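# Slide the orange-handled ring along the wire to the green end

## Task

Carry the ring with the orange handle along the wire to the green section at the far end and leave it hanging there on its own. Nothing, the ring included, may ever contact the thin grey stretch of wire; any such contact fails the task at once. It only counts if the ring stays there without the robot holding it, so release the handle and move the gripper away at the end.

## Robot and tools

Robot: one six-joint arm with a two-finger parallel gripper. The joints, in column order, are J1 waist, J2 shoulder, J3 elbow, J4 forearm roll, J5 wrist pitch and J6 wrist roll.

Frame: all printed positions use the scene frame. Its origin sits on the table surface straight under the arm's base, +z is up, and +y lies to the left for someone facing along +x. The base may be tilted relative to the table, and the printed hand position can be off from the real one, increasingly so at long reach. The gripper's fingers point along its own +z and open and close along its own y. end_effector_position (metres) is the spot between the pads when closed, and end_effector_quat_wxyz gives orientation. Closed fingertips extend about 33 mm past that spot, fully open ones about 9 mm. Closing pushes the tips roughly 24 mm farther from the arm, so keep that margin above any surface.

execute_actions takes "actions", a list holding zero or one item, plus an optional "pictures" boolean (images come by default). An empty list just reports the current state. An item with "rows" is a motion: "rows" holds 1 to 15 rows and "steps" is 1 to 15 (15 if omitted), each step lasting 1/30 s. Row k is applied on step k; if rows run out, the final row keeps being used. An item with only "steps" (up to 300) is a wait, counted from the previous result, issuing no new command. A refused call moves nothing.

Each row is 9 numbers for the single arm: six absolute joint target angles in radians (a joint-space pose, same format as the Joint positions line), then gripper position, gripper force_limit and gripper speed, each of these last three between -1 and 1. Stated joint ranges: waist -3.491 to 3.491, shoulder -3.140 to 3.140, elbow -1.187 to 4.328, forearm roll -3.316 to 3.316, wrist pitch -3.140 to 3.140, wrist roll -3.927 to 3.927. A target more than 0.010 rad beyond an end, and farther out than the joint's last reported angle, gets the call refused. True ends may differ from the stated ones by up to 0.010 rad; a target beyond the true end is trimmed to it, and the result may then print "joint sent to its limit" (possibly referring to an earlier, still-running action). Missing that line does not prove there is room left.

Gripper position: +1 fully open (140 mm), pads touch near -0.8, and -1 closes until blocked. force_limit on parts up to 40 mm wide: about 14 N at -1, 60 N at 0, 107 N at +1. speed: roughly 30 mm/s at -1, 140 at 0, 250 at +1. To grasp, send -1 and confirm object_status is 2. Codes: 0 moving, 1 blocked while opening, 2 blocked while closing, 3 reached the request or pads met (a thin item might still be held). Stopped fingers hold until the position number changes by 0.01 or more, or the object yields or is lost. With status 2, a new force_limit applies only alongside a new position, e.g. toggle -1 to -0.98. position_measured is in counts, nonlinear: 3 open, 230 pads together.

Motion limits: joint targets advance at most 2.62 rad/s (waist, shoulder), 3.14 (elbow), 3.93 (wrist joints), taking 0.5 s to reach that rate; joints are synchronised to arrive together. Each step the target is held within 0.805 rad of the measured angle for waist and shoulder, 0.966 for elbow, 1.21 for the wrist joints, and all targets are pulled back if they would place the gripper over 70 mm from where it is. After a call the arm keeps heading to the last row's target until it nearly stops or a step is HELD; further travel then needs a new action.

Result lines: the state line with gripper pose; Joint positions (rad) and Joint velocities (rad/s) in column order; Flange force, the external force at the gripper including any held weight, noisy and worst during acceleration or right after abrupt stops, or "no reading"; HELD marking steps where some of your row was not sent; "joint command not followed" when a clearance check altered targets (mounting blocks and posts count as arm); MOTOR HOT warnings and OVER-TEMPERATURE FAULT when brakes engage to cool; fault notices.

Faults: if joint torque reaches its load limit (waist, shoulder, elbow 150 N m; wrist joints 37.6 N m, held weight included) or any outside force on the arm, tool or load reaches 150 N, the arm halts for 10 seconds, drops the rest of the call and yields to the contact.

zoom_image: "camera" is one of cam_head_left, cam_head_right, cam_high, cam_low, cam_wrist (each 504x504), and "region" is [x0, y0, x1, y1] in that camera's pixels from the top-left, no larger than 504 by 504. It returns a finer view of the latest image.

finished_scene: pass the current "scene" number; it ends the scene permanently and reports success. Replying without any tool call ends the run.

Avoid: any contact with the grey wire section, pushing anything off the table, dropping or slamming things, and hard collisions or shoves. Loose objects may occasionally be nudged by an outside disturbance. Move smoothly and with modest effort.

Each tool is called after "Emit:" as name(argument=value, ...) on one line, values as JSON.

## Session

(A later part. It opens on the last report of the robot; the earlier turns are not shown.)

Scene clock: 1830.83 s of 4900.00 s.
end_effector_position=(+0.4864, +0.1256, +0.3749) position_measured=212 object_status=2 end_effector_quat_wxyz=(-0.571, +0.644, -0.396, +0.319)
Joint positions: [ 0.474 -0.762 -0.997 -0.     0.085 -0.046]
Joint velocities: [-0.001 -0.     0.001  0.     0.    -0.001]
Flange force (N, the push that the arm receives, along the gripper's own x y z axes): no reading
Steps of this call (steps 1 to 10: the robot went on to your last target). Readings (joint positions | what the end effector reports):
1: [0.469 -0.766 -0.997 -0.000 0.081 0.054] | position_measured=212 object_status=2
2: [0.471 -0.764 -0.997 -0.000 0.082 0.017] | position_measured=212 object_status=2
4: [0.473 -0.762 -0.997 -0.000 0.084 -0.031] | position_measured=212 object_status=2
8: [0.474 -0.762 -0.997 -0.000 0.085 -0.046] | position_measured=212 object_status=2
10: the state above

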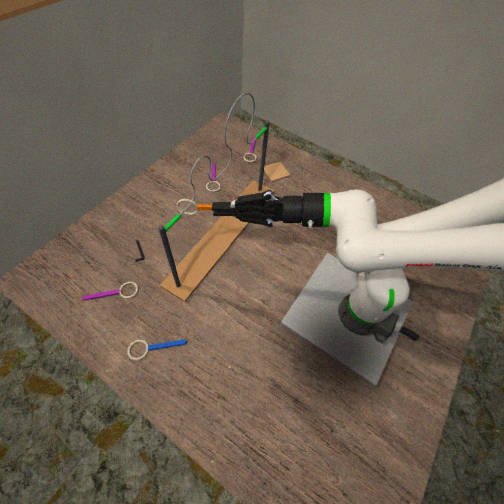

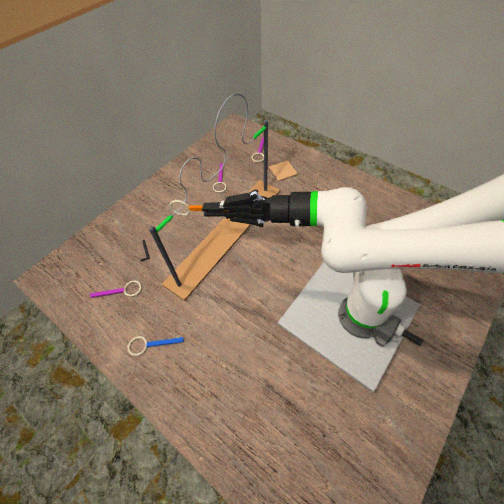

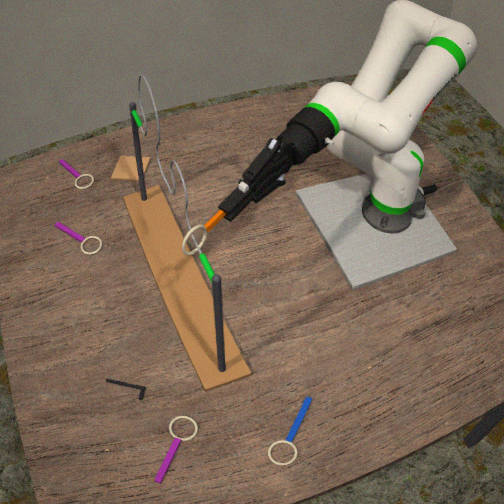

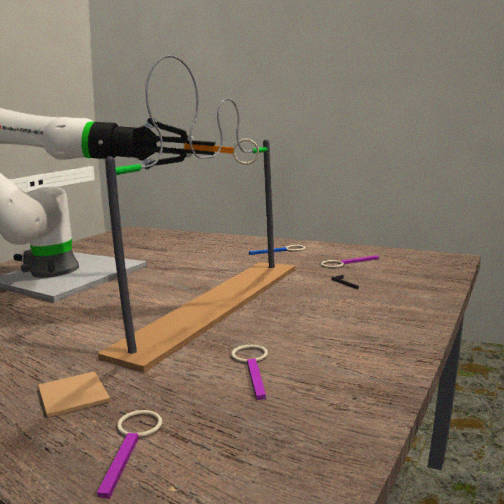

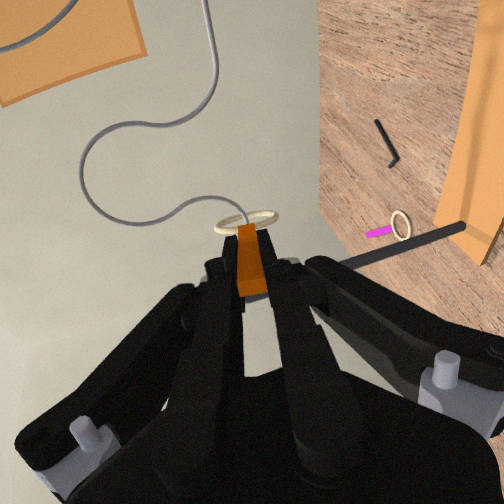

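Emit:
execute_actions(actions=[])

Scene clock: 1845.67 s of 4900.00 s.
end_effector_position=(+0.4864, +0.1256, +0.3750) position_measured=212 object_status=2 end_effector_quat_wxyz=(-0.571, +0.644, -0.396, +0.319)
Joint positions: [ 0.474 -0.762 -0.997 -0.     0.085 -0.046]
Joint velocities: [-0.001  0.001 -0.     0.    -0.     0.   ]
Flange force (N, the push that the arm receives, along the gripper's own x y z axes): no reading
Steps of this call (steps 1 to 30: the robot went on to your last target; steps 31 to 90: nothing new was sent; then 11.83 s passed at rest). Readings (joint positions | what the end effector reports):
1: [0.474 -0.762 -0.997 -0.000 0.085 -0.046] | position_measured=212 object_status=2
2: [0.474 -0.762 -0.997 -0.000 0.085 -0.046] | position_measured=212 object_status=2
4: [0.474 -0.762 -0.997 -0.000 0.085 -0.046] | position_measured=212 object_status=2
8: [0.474 -0.762 -0.997 -0.000 0.085 -0.046] | position_measured=212 object_status=2
90: the state above
The arm was judged still, so your last target was given up. Only a new action makes it travel on or press farther. Fingers that are still opening or closing keep moving.

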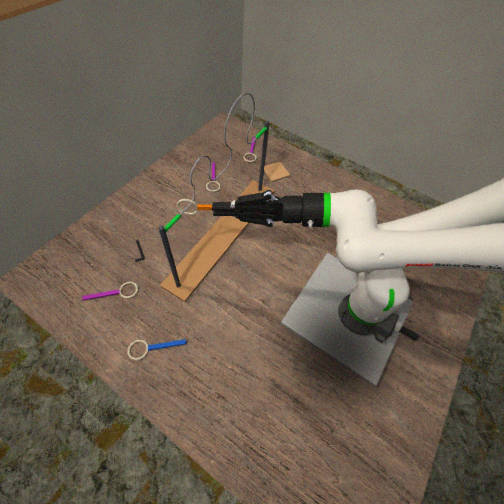

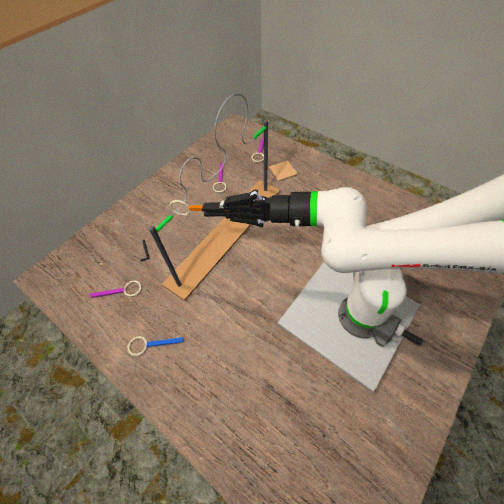

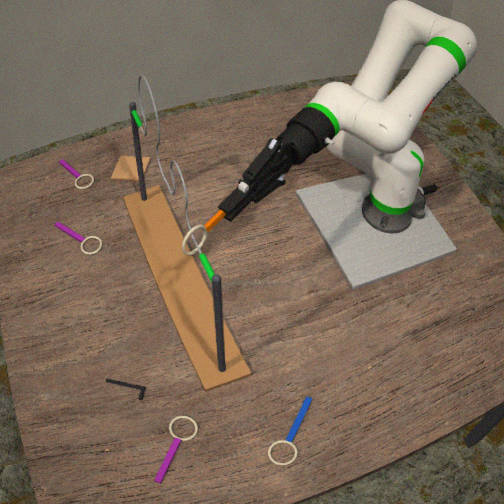

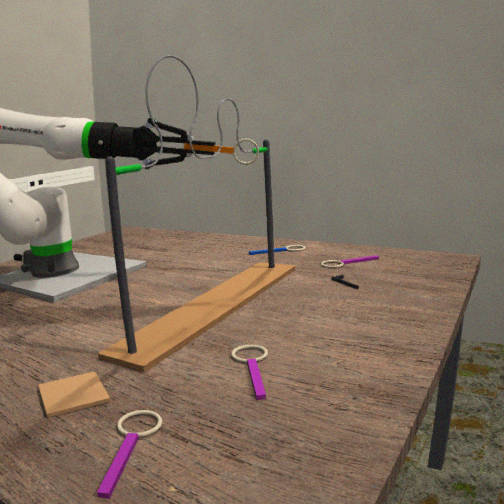

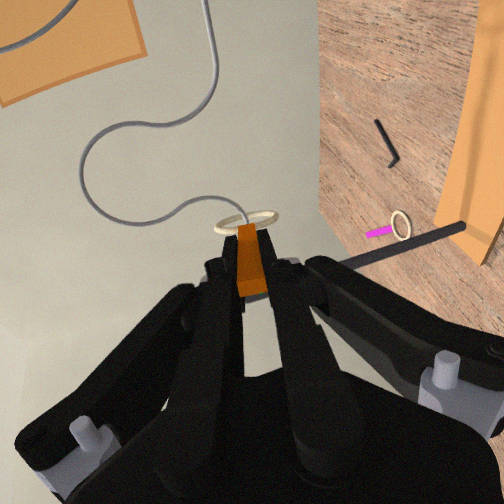

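Emit:
zoom_image(camera="cam_high", region=[140, 180, 260, 300])

Emit:
zoom_image(camera="cam_low", region=[190, 90, 310, 210])

Emit:
zoom_image(camera="cam_wrist", region=[190, 170, 310, 290])

Region (140, 180, 260, 300) of cam_high's 504x504 image, scaled by 4.200, with more detail than that image has.

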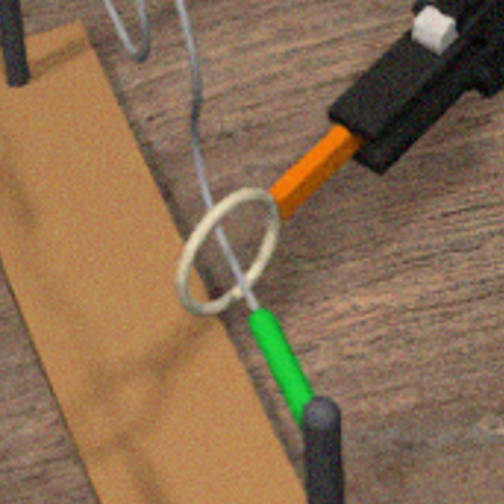

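Region (190, 90, 310, 210) of cam_low's 504x504 image, scaled by 4.200, with more detail than that image has.

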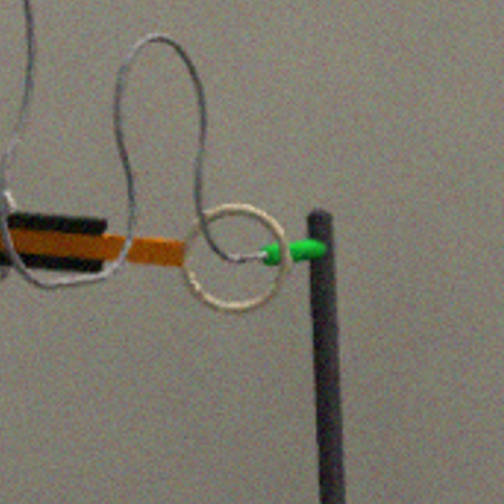

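Region (190, 170, 310, 290) of cam_wrist's 504x504 image, scaled by 4.200, with more detail than that image has.

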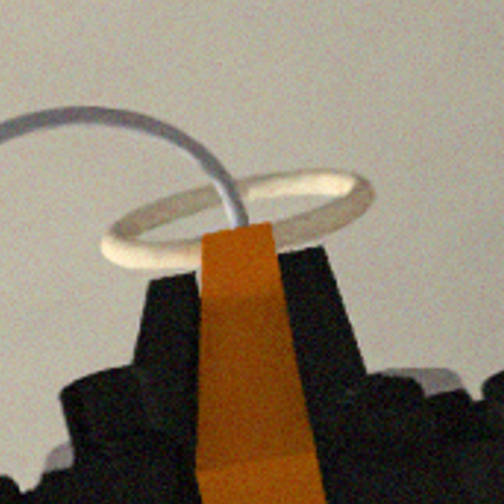

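Emit:
execute_actions(actions=[{"rows": [[0.47931,-0.75764,-0.99523,0,0.08759,-0.0498,-1,0,-0.7],[0.48442,-0.75358,-0.99386,0,0.09028,-0.0536,-1,0,-0.7],[0.48953,-0.74952,-0.99249,0,0.09297,-0.0574,-1,0,-0.7],[0.49464,-0.74546,-0.99112,0,0.09566,-0.0612,-1,0,-0.7],[0.49975,-0.7414,-0.98975,0,0.09835,-0.065,-1,0,-0.7],[0.50486,-0.73734,-0.98838,0,0.10104,-0.0688,-1,0,-0.7],[0.50997,-0.73328,-0.98701,0,0.10373,-0.0726,-1,0,-0.7],[0.51508,-0.72922,-0.98564,0,0.10642,-0.0764,-1,0,-0.7],[0.52019,-0.72516,-0.98427,0,0.10911,-0.0802,-1,0,-0.7],[0.5253,-0.7211,-0.9829,0,0.1118,-0.084,-1,0,-0.7]], "steps": 15}], pictures=false)

Emit:
execute_actions(actions=[{"steps": 15}])

Emit:
zoom_image(camera="cam_high", region=[140, 190, 260, 310])

Emit:
zoom_image(camera="cam_low", region=[190, 90, 310, 210])

Emit:
zoom_image(camera="cam_wrist", region=[190, 170, 310, 290])

Scene clock: 1862.00 s of 4900.00 s.
end_effector_position=(+0.4874, +0.1554, +0.3750) position_measured=212 object_status=2 end_effector_quat_wxyz=(-0.585, +0.647, -0.391, +0.293)
Joint positions: [ 0.525 -0.721 -0.983 -0.     0.112 -0.084]
Joint velocities: [ 0.002  0.001 -0.    -0.001  0.001 -0.001]
Flange force (N, the push that the arm receives, along the gripper's own x y z axes): no reading
Steps of this call (steps 1 to 90: nothing new was sent; then 12.83 s passed at rest; steps 91 to 105: all 15 steps of this action). Readings (joint positions | what the end effector reports):
91: [0.475 -0.761 -0.997 -0.000 0.085 -0.046] | position_measured=212 object_status=2
92: [0.477 -0.759 -0.996 -0.000 0.087 -0.048] | position_measured=212 object_status=2
94: [0.486 -0.753 -0.994 -0.000 0.091 -0.055] | position_measured=212 object_status=2
98: [0.506 -0.737 -0.988 -0.000 0.101 -0.069] | position_measured=212 object_status=2
105: the state above

Scene clock: 1862.50 s of 4900.00 s.
end_effector_position=(+0.4874, +0.1554, +0.3750) position_measured=212 object_status=2 end_effector_quat_wxyz=(-0.585, +0.647, -0.391, +0.293)
Joint positions: [ 0.525 -0.721 -0.983 -0.     0.112 -0.084]
Joint velocities: [ 0.001 -0.001 -0.    -0.001  0.     0.   ]
Flange force (N, the push that the arm receives, along the gripper's own x y z axes): no reading
Steps of this call (steps 1 to 15: the robot went on to your last target). Readings (joint positions | what the end effector reports):
1: [0.525 -0.721 -0.983 -0.000 0.112 -0.084] | position_measured=212 object_status=2
2: [0.525 -0.721 -0.983 -0.000 0.112 -0.084] | position_measured=212 object_status=2
4: [0.525 -0.721 -0.983 -0.000 0.112 -0.084] | position_measured=212 object_status=2
8: [0.525 -0.721 -0.983 -0.000 0.112 -0.084] | position_measured=212 object_status=2
15: the state above
The arm was judged still, so your last target was given up. Only a new action makes it travel on or press farther. Fingers that are still opening or closing keep moving.

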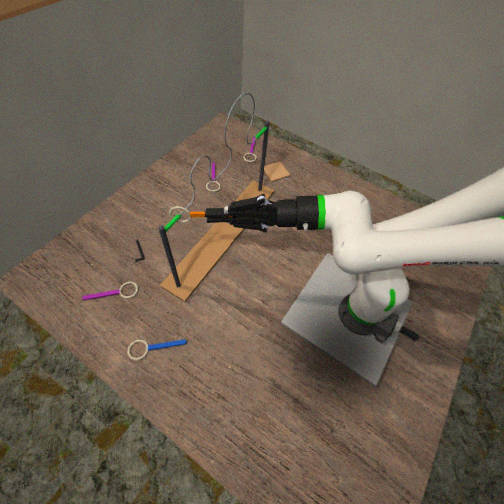

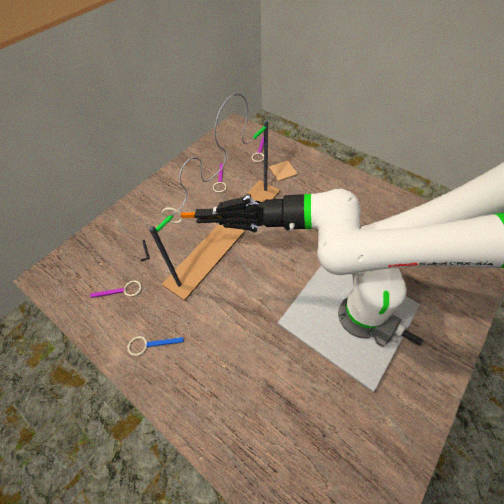

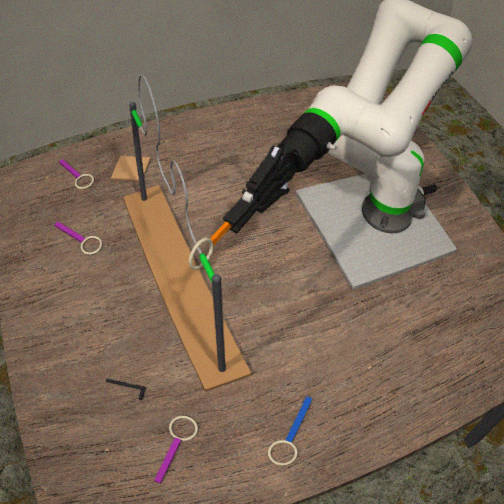

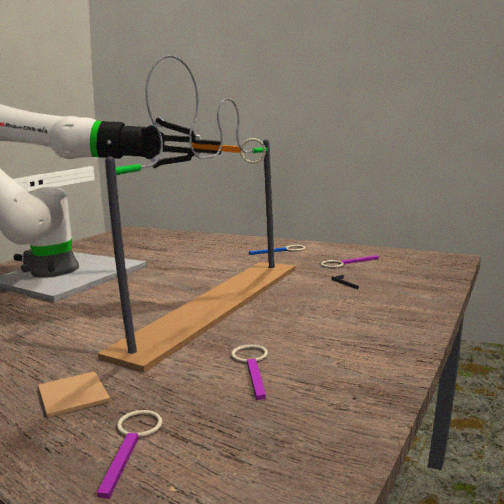

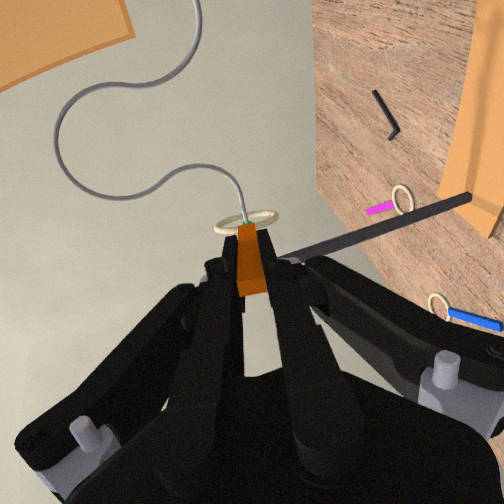

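Region (140, 190, 260, 310) of cam_high's 504x504 image, scaled by 4.200, with more detail than that image has.

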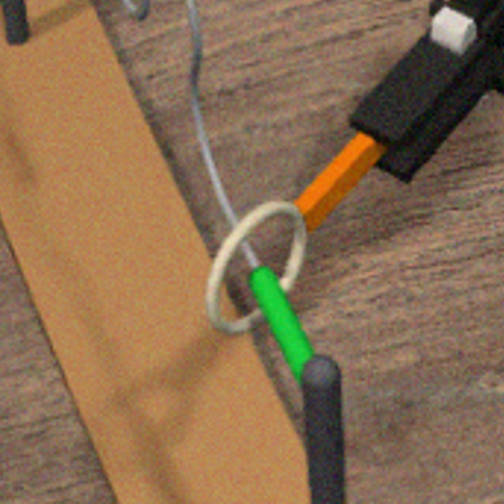

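Region (190, 90, 310, 210) of cam_low's 504x504 image, scaled by 4.200, with more detail than that image has.

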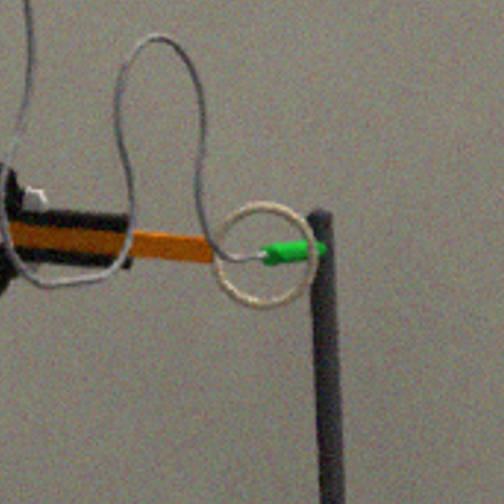

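Region (190, 170, 310, 290) of cam_wrist's 504x504 image, scaled by 4.200, with more detail than that image has.

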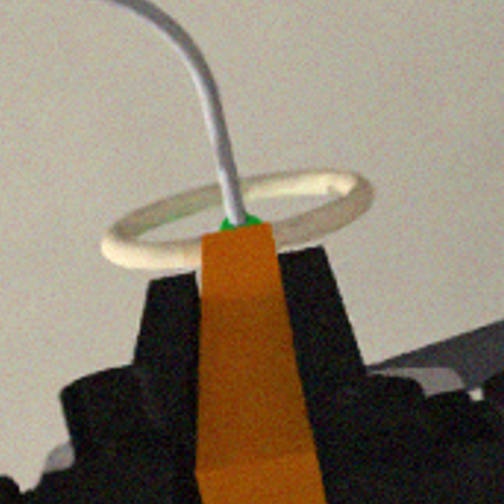

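Emit:
execute_actions(actions=[{"rows": [[0.52994,-0.71667,-0.98128,0,0.11461,-0.0849,-1,0,-0.7],[0.53458,-0.71224,-0.97966,0,0.11742,-0.0858,-1,0,-0.7],[0.53922,-0.70781,-0.97804,0,0.12023,-0.0867,-1,0,-0.7],[0.54386,-0.70338,-0.97642,0,0.12304,-0.0876,-1,0,-0.7],[0.5485,-0.69895,-0.9748,0,0.12585,-0.0885,-1,0,-0.7],[0.55314,-0.69452,-0.97318,0,0.12866,-0.0894,-1,0,-0.7],[0.55778,-0.69009,-0.97156,0,0.13147,-0.0903,-1,0,-0.7],[0.56242,-0.68566,-0.96994,0,0.13428,-0.0912,-1,0,-0.7],[0.56706,-0.68123,-0.96832,0,0.13709,-0.0921,-1,0,-0.7],[0.5717,-0.6768,-0.9667,0,0.1399,-0.093,-1,0,-0.7]], "steps": 15}], pictures=false)

Emit:
execute_actions(actions=[{"steps": 12}])

Emit:
zoom_image(camera="cam_high", region=[150, 200, 270, 320])

Emit:
zoom_image(camera="cam_low", region=[190, 90, 310, 210])

Emit:
zoom_image(camera="cam_wrist", region=[190, 170, 310, 290])

Emit:
zoom_image(camera="cam_head_left", region=[130, 160, 250, 280])

Scene clock: 1873.63 s of 4900.00 s.
end_effector_position=(+0.4884, +0.1840, +0.3750) position_measured=212 object_status=2 end_effector_quat_wxyz=(-0.593, +0.654, -0.379, +0.277)
Joint positions: [ 0.572 -0.677 -0.967 -0.     0.14  -0.093]
Joint velocities: [ 0.002  0.     0.001  0.001  0.001 -0.   ]
Flange force (N, the push that the arm receives, along the gripper's own x y z axes): no reading
Steps of this call (steps 1 to 90: nothing new was sent; then 7.63 s passed at rest; steps 91 to 105: all 15 steps of this action). Readings (joint positions | what the end effector reports):
91: [0.526 -0.721 -0.983 -0.000 0.112 -0.084] | position_measured=212 object_status=2
92: [0.528 -0.718 -0.982 -0.000 0.114 -0.085] | position_measured=212 object_status=2
94: [0.536 -0.711 -0.979 -0.000 0.118 -0.086] | position_measured=212 object_status=2
98: [0.554 -0.694 -0.973 -0.000 0.129 -0.090] | position_measured=212 object_status=2
105: the state above

Scene clock: 1874.03 s of 4900.00 s.
end_effector_position=(+0.4884, +0.1841, +0.3750) position_measured=212 object_status=2 end_effector_quat_wxyz=(-0.593, +0.654, -0.379, +0.277)
Joint positions: [ 0.572 -0.677 -0.967 -0.     0.14  -0.093]
Joint velocities: [-0.    -0.     0.    -0.002 -0.    -0.   ]
Flange force (N, the push that the arm receives, along the gripper's own x y z axes): no reading
Steps of this call (steps 1 to 12: the robot went on to your last target). Readings (joint positions | what the end effector reports):
1: [0.572 -0.677 -0.967 -0.000 0.140 -0.093] | position_measured=212 object_status=2
2: [0.572 -0.677 -0.967 -0.000 0.140 -0.093] | position_measured=212 object_status=2
4: [0.572 -0.677 -0.967 -0.000 0.140 -0.093] | position_measured=212 object_status=2
8: [0.572 -0.677 -0.967 -0.000 0.140 -0.093] | position_measured=212 object_status=2
12: the state above

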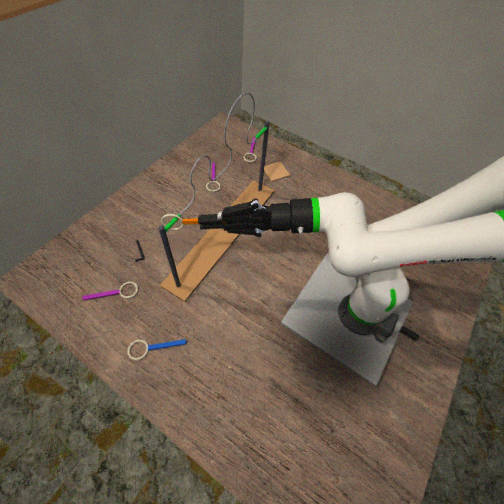

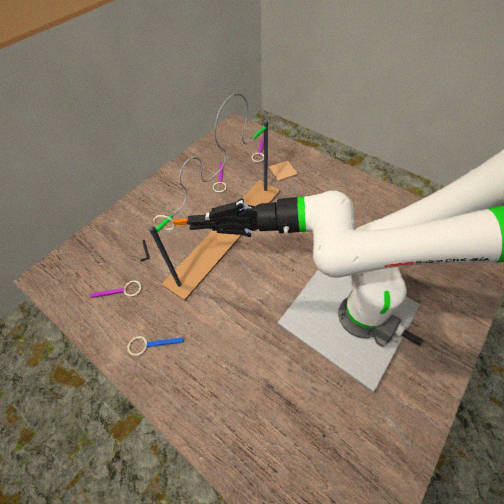

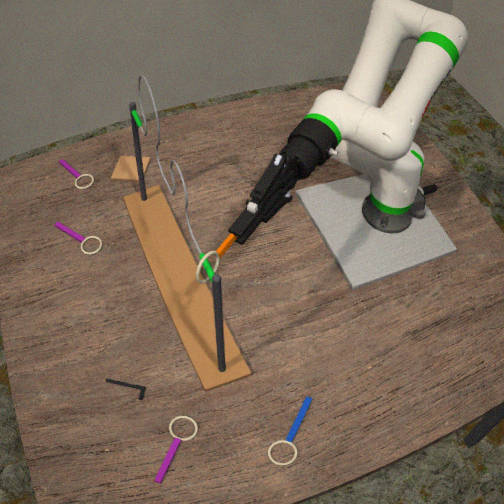

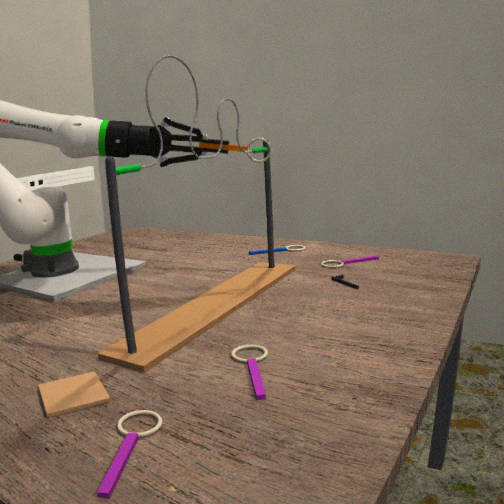

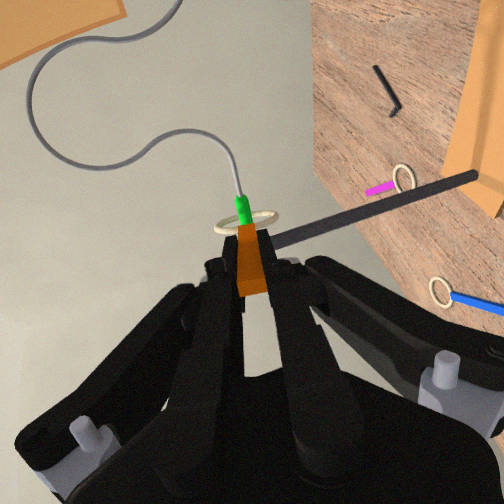

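Region (150, 200, 270, 320) of cam_high's 504x504 image, scaled by 4.200, with more detail than that image has.

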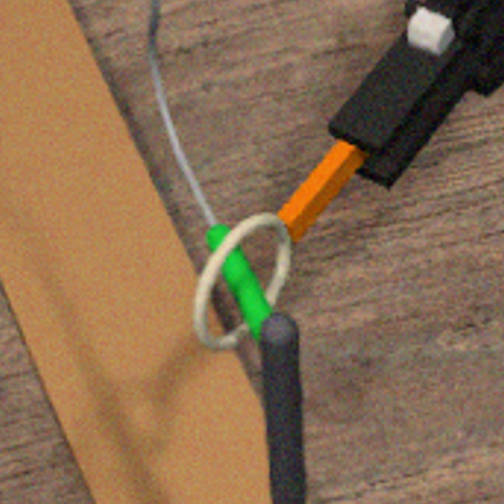

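Region (190, 90, 310, 210) of cam_low's 504x504 image, scaled by 4.200, with more detail than that image has.

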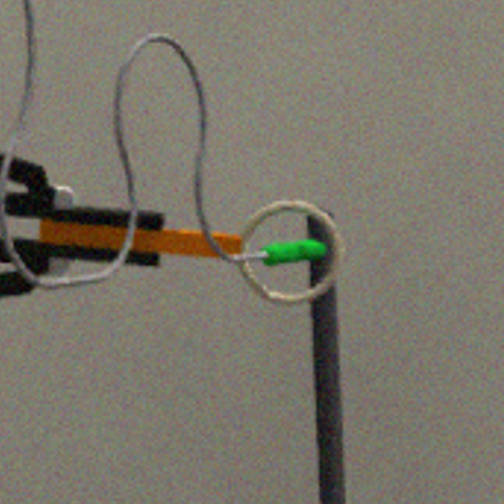

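Region (190, 170, 310, 290) of cam_wrist's 504x504 image, scaled by 4.200, with more detail than that image has.

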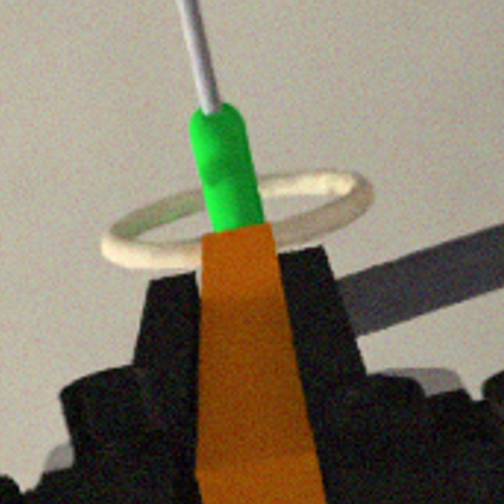

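Region (130, 160, 250, 280) of cam_head_left's 504x504 image, scaled by 4.200, with more detail than that image has.

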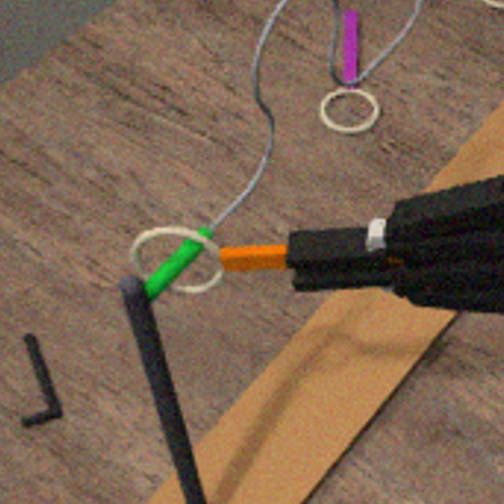

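Emit:
execute_actions(actions=[{"rows": [[0.5717,-0.6768,-0.9667,-0.01,0.1399,-0.083,-1,0,-0.7],[0.5717,-0.6768,-0.9667,-0.02,0.1399,-0.073,-1,0,-0.7],[0.5717,-0.6768,-0.9667,-0.03,0.1399,-0.063,-1,0,-0.7]], "steps": 10}], pictures=false)

Scene clock: 1994.37 s of 4900.00 s.
end_effector_position=(+0.4883, +0.1823, +0.3713) position_measured=212 object_status=2 end_effector_quat_wxyz=(-0.592, +0.654, -0.380, +0.279)
Joint positions: [ 0.572 -0.677 -0.967 -0.03   0.14  -0.063]
Joint velocities: [ 0.     0.001  0.    -0.002  0.     0.001]
Flange force (N, the push that the arm receives, along the gripper's own x y z axes): no reading
Steps of this call (steps 1 to 15: the robot went on to your last target; steps 16 to 90: nothing new was sent; then 117.00 s passed at rest; steps 91 to 100: all 10 steps of this action). Readings (joint positions | what the end effector reports):
91: [0.572 -0.677 -0.967 -0.000 0.140 -0.093] | position_measured=212 object_status=2
92: [0.572 -0.677 -0.967 -0.005 0.140 -0.088] | position_measured=212 object_status=2
94: [0.572 -0.677 -0.967 -0.021 0.140 -0.072] | position_measured=212 object_status=2
98: [0.572 -0.677 -0.967 -0.030 0.140 -0.063] | position_measured=212 object_status=2
100: the state above

Emit:
execute_actions(actions=[{"rows": [[0.5780,-0.6744,-0.9629,-0.0686,0.1485,-0.0197,-1,0,-0.7],[0.5843,-0.6720,-0.9591,-0.1071,0.1571,0.0236,-1,0,-0.7],[0.5906,-0.6696,-0.9553,-0.1457,0.1657,0.0669,-1,0,-0.7],[0.5970,-0.6673,-0.9514,-0.1843,0.1742,0.1101,-1,0,-0.7],[0.6033,-0.6649,-0.9476,-0.2229,0.1828,0.1534,-1,0,-0.7],[0.6096,-0.6625,-0.9438,-0.2614,0.1914,0.1967,-1,0,-0.7],[0.6159,-0.6601,-0.9400,-0.30,0.20,0.24,-1,0,-0.7]], "steps": 15}], pictures=false)

Emit:
execute_actions(actions=[{"steps": 8}])

Emit:
zoom_image(camera="cam_high", region=[150, 200, 270, 320])

Emit:
zoom_image(camera="cam_low", region=[190, 90, 310, 210])

Emit:
zoom_image(camera="cam_wrist", region=[190, 170, 310, 290])

Scene clock: 2014.63 s of 4900.00 s.
end_effector_position=(+0.4874, +0.1923, +0.3682) position_measured=212 object_status=2 end_effector_quat_wxyz=(+0.605, -0.642, +0.360, -0.305)
Joint positions: [ 0.616 -0.66  -0.94  -0.3    0.2    0.24 ]
Joint velocities: [ 0.001  0.     0.    -0.006  0.001  0.004]
Flange force (N, the push that the arm receives, along the gripper's own x y z axes): no reading
Steps of this call (steps 1 to 15: the robot went on to your last target; steps 16 to 90: nothing new was sent; then 16.77 s passed at rest; steps 91 to 105: all 15 steps of this action). Readings (joint positions | what the end effector reports):
91: [0.572 -0.677 -0.967 -0.031 0.140 -0.062] | position_measured=212 object_status=2
92: [0.573 -0.677 -0.966 -0.037 0.141 -0.055] | position_measured=212 object_status=2
94: [0.578 -0.674 -0.963 -0.073 0.149 -0.015] | position_measured=212 object_status=2
98: [0.600 -0.666 -0.950 -0.203 0.178 0.131] | position_measured=212 object_status=2
105: the state above

Scene clock: 2014.90 s of 4900.00 s.
end_effector_position=(+0.4874, +0.1923, +0.3682) position_measured=212 object_status=2 end_effector_quat_wxyz=(+0.605, -0.642, +0.360, -0.305)
Joint positions: [ 0.616 -0.66  -0.94  -0.3    0.2    0.24 ]
Joint velocities: [-0.    -0.    -0.    -0.001  0.     0.   ]
Flange force (N, the push that the arm receives, along the gripper's own x y z axes): no reading
Steps of this call (steps 1 to 8: the robot went on to your last target). Readings (joint positions | what the end effector reports):
1: [0.616 -0.660 -0.940 -0.300 0.200 0.240] | position_measured=212 object_status=2
2: [0.616 -0.660 -0.940 -0.300 0.200 0.240] | position_measured=212 object_status=2
4: [0.616 -0.660 -0.940 -0.300 0.200 0.240] | position_measured=212 object_status=2
8: the state above

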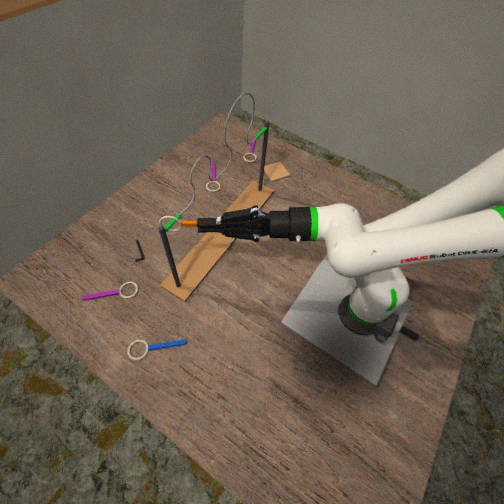

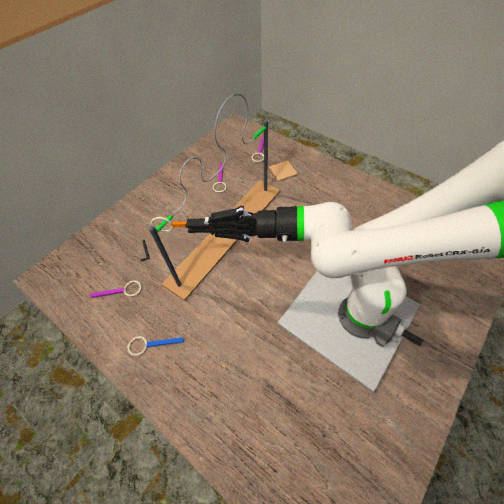

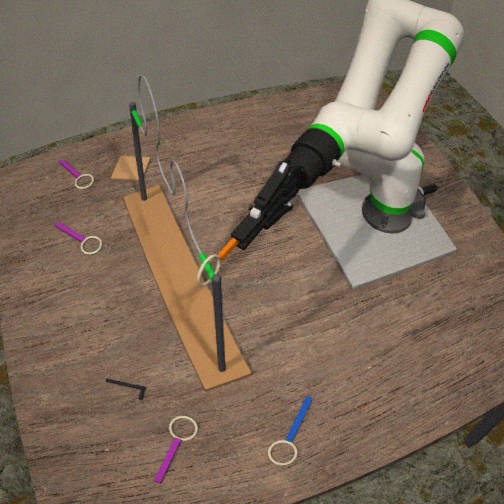

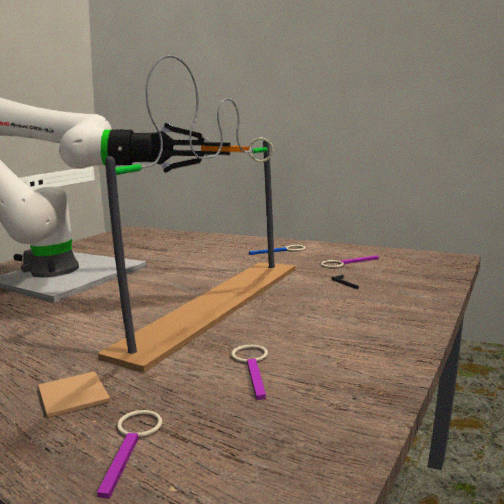

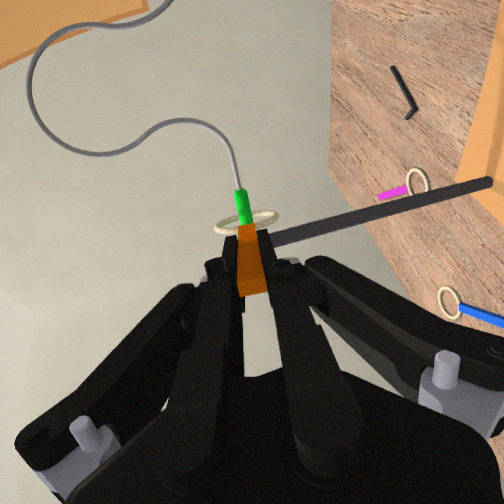

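Region (150, 200, 270, 320) of cam_high's 504x504 image, scaled by 4.200, with more detail than that image has.

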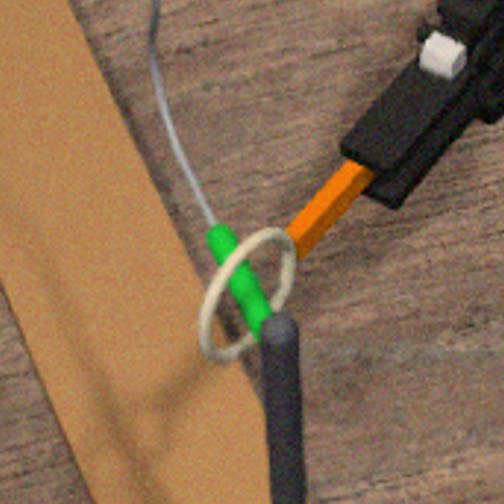

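Region (190, 90, 310, 210) of cam_low's 504x504 image, scaled by 4.200, with more detail than that image has.

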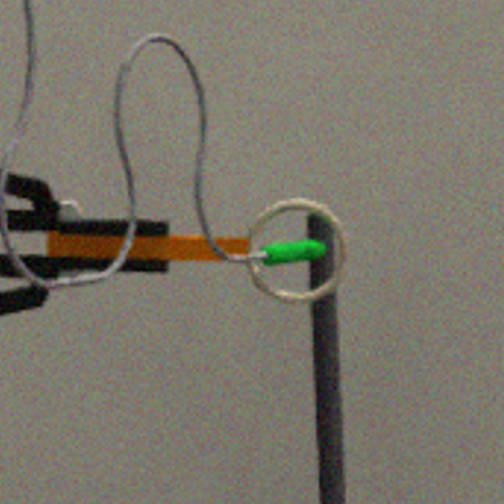

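Region (190, 170, 310, 290) of cam_wrist's 504x504 image, scaled by 4.200, with more detail than that image has.

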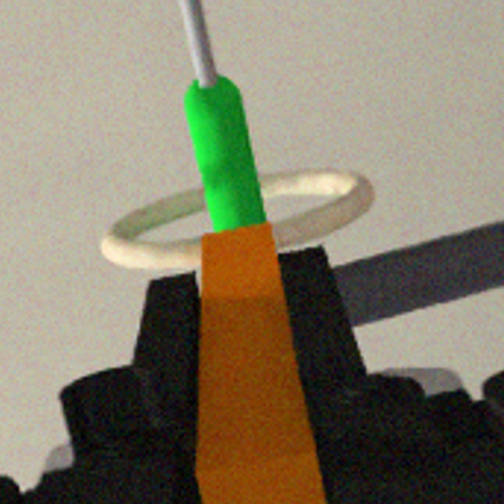

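Emit:
execute_actions(actions=[{"rows": [[0.6176,-0.6598,-0.9395,-0.309,0.203,0.2496,-1,0,-0.7],[0.6214,-0.6590,-0.9385,-0.33,0.21,0.272,-1,0,-0.7],[0.6275,-0.6577,-0.9368,-0.363,0.221,0.3072,-1,0,-0.7],[0.6352,-0.6561,-0.9347,-0.405,0.235,0.352,-1,0,-0.7],[0.6440,-0.6542,-0.9322,-0.453,0.251,0.4032,-1,0,-0.7],[0.6528,-0.6524,-0.9298,-0.501,0.267,0.4544,-1,0,-0.7],[0.6622,-0.6504,-0.9272,-0.552,0.284,0.5088,-1,0,-0.7],[0.6710,-0.6486,-0.9248,-0.60,0.30,0.56,-1,0,-0.7],[0.6837,-0.6446,-0.9225,-0.6357,0.3214,0.5949,-1,0,-0.7],[0.6965,-0.6405,-0.9202,-0.6714,0.3429,0.6298,-1,0,-0.7],[0.7092,-0.6365,-0.9179,-0.7071,0.3643,0.6647,-1,0,-0.7],[0.7220,-0.6325,-0.9155,-0.7429,0.3857,0.6997,-1,0,-0.7],[0.7347,-0.6285,-0.9132,-0.7786,0.4071,0.7346,-1,0,-0.7],[0.7475,-0.6244,-0.9109,-0.8143,0.4286,0.7695,-1,0,-0.7],[0.7602,-0.6204,-0.9086,-0.85,0.45,0.8044,-1,0,-0.7]], "steps": 15}], pictures=false)

Emit:
execute_actions(actions=[{"rows": [[0.7754,-0.6135,-0.9044,-0.8757,0.4743,0.8263,-1,0,-0.7],[0.7907,-0.6066,-0.9002,-0.9014,0.4986,0.8482,-1,0,-0.7],[0.8059,-0.5997,-0.8960,-0.9271,0.5229,0.8701,-1,0,-0.7],[0.8212,-0.5929,-0.8919,-0.9529,0.5471,0.8919,-1,0,-0.7],[0.8364,-0.5860,-0.8877,-0.9786,0.5714,0.9138,-1,0,-0.7],[0.8517,-0.5791,-0.8835,-1.0043,0.5957,0.9357,-1,0,-0.7],[0.8669,-0.5722,-0.8793,-1.03,0.62,0.9576,-1,0,-0.7]], "steps": 15}])

Emit:
zoom_image(camera="cam_high", region=[150, 200, 270, 320])

Emit:
zoom_image(camera="cam_low", region=[190, 90, 310, 210])

Emit:
zoom_image(camera="cam_wrist", region=[190, 170, 310, 290])

Scene clock: 2051.33 s of 4900.00 s.
end_effector_position=(+0.4823, +0.2025, +0.3614) position_measured=212 object_status=2 end_effector_quat_wxyz=(+0.614, -0.606, +0.357, -0.358)
Joint positions: [ 0.715 -0.635 -0.917 -0.719  0.374  0.675]
Joint velocities: [ 0.376  0.118  0.07  -1.104  0.625  1.09 ]
Flange force (N, the push that the arm receives, along the gripper's own x y z axes): no reading
Steps of this call (steps 1 to 15: the robot went on to your last target; steps 16 to 90: nothing new was sent; then 32.93 s passed at rest; steps 91 to 105: all 15 steps of this action). Readings (joint positions | what the end effector reports):
91: [0.616 -0.660 -0.940 -0.301 0.200 0.241] | position_measured=212 object_status=2
92: [0.617 -0.660 -0.940 -0.305 0.202 0.246] | position_measured=212 object_status=2
94: [0.622 -0.659 -0.938 -0.332 0.211 0.274] | position_measured=212 object_status=2
98: [0.643 -0.654 -0.932 -0.449 0.250 0.399] | position_measured=212 object_status=2
105: the state above

Scene clock: 2051.83 s of 4900.00 s.
end_effector_position=(+0.4761, +0.2129, +0.3539) position_measured=212 object_status=2 end_effector_quat_wxyz=(+0.598, -0.573, +0.386, -0.406)
Joint positions: [ 0.867 -0.572 -0.879 -1.03   0.62   0.958]
Joint velocities: [-0.001 -0.     0.001 -0.002  0.001  0.001]
Flange force (N, the push that the arm receives, along the gripper's own x y z axes): no reading
Steps of this call (steps 1 to 15: all 15 steps of this action). Readings (joint positions | what the end effector reports):
1: [0.728 -0.631 -0.915 -0.756 0.396 0.712] | position_measured=212 object_status=2
2: [0.741 -0.626 -0.912 -0.792 0.418 0.747] | position_measured=212 object_status=2
4: [0.771 -0.614 -0.905 -0.859 0.467 0.809] | position_measured=212 object_status=2
8: [0.835 -0.586 -0.888 -0.976 0.570 0.911] | position_measured=212 object_status=2
15: the state above

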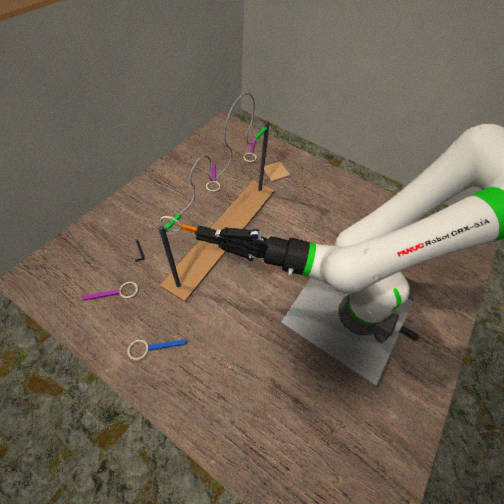

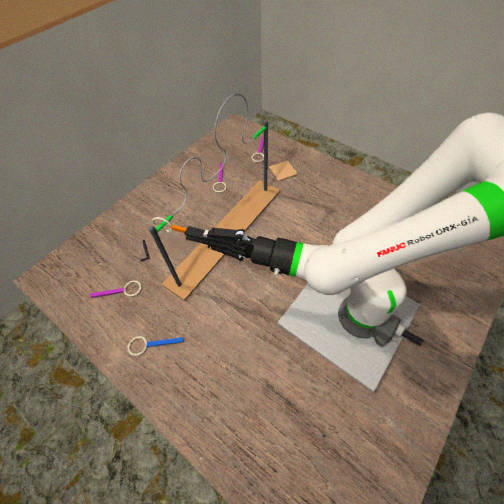

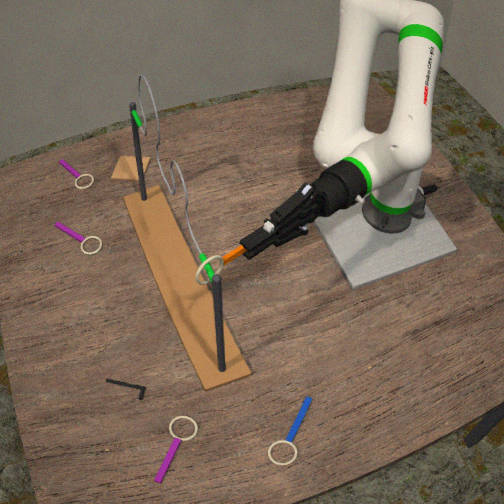

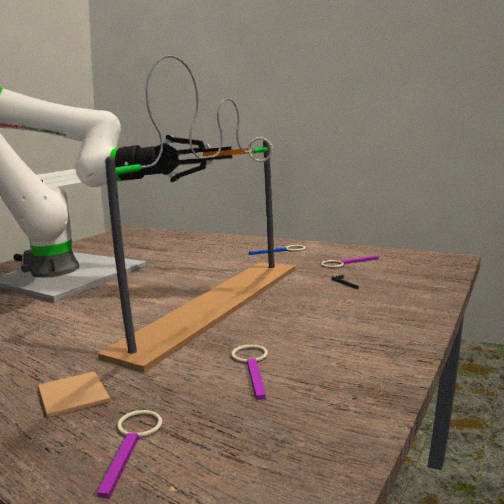

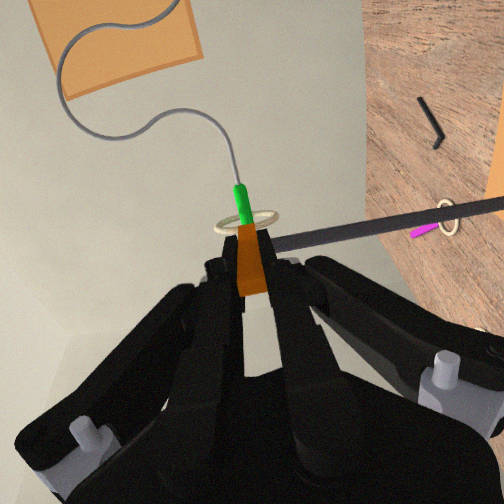

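Region (150, 200, 270, 320) of cam_high's 504x504 image, scaled by 4.200, with more detail than that image has.

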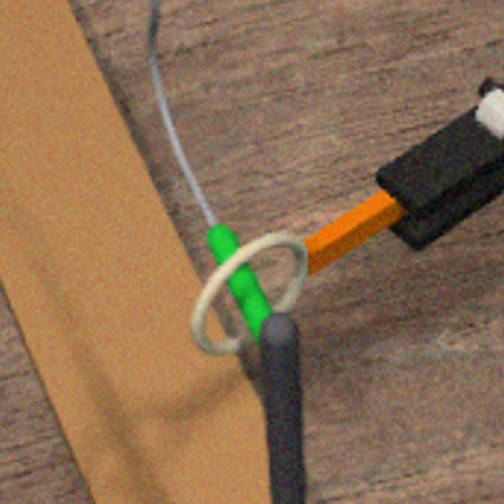

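Region (190, 90, 310, 210) of cam_low's 504x504 image, scaled by 4.200, with more detail than that image has.

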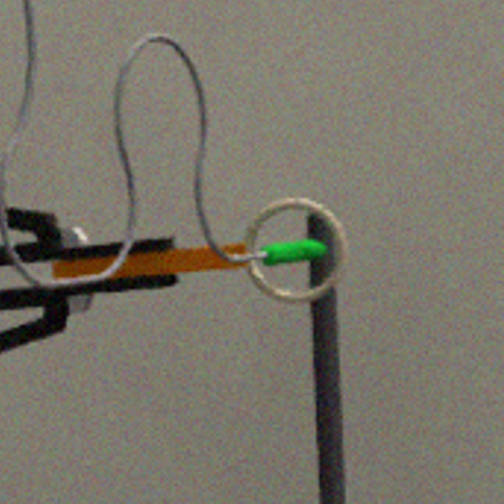

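Region (190, 170, 310, 290) of cam_wrist's 504x504 image, scaled by 4.200, with more detail than that image has.

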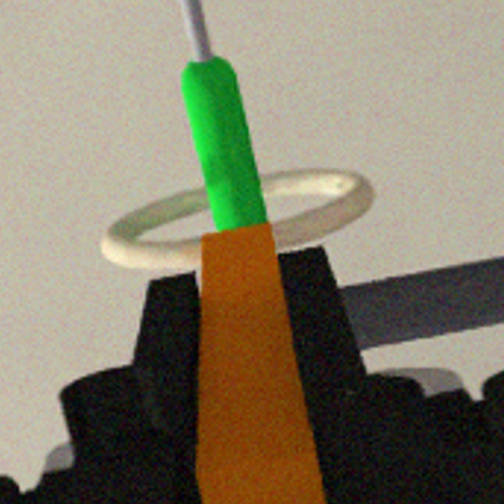

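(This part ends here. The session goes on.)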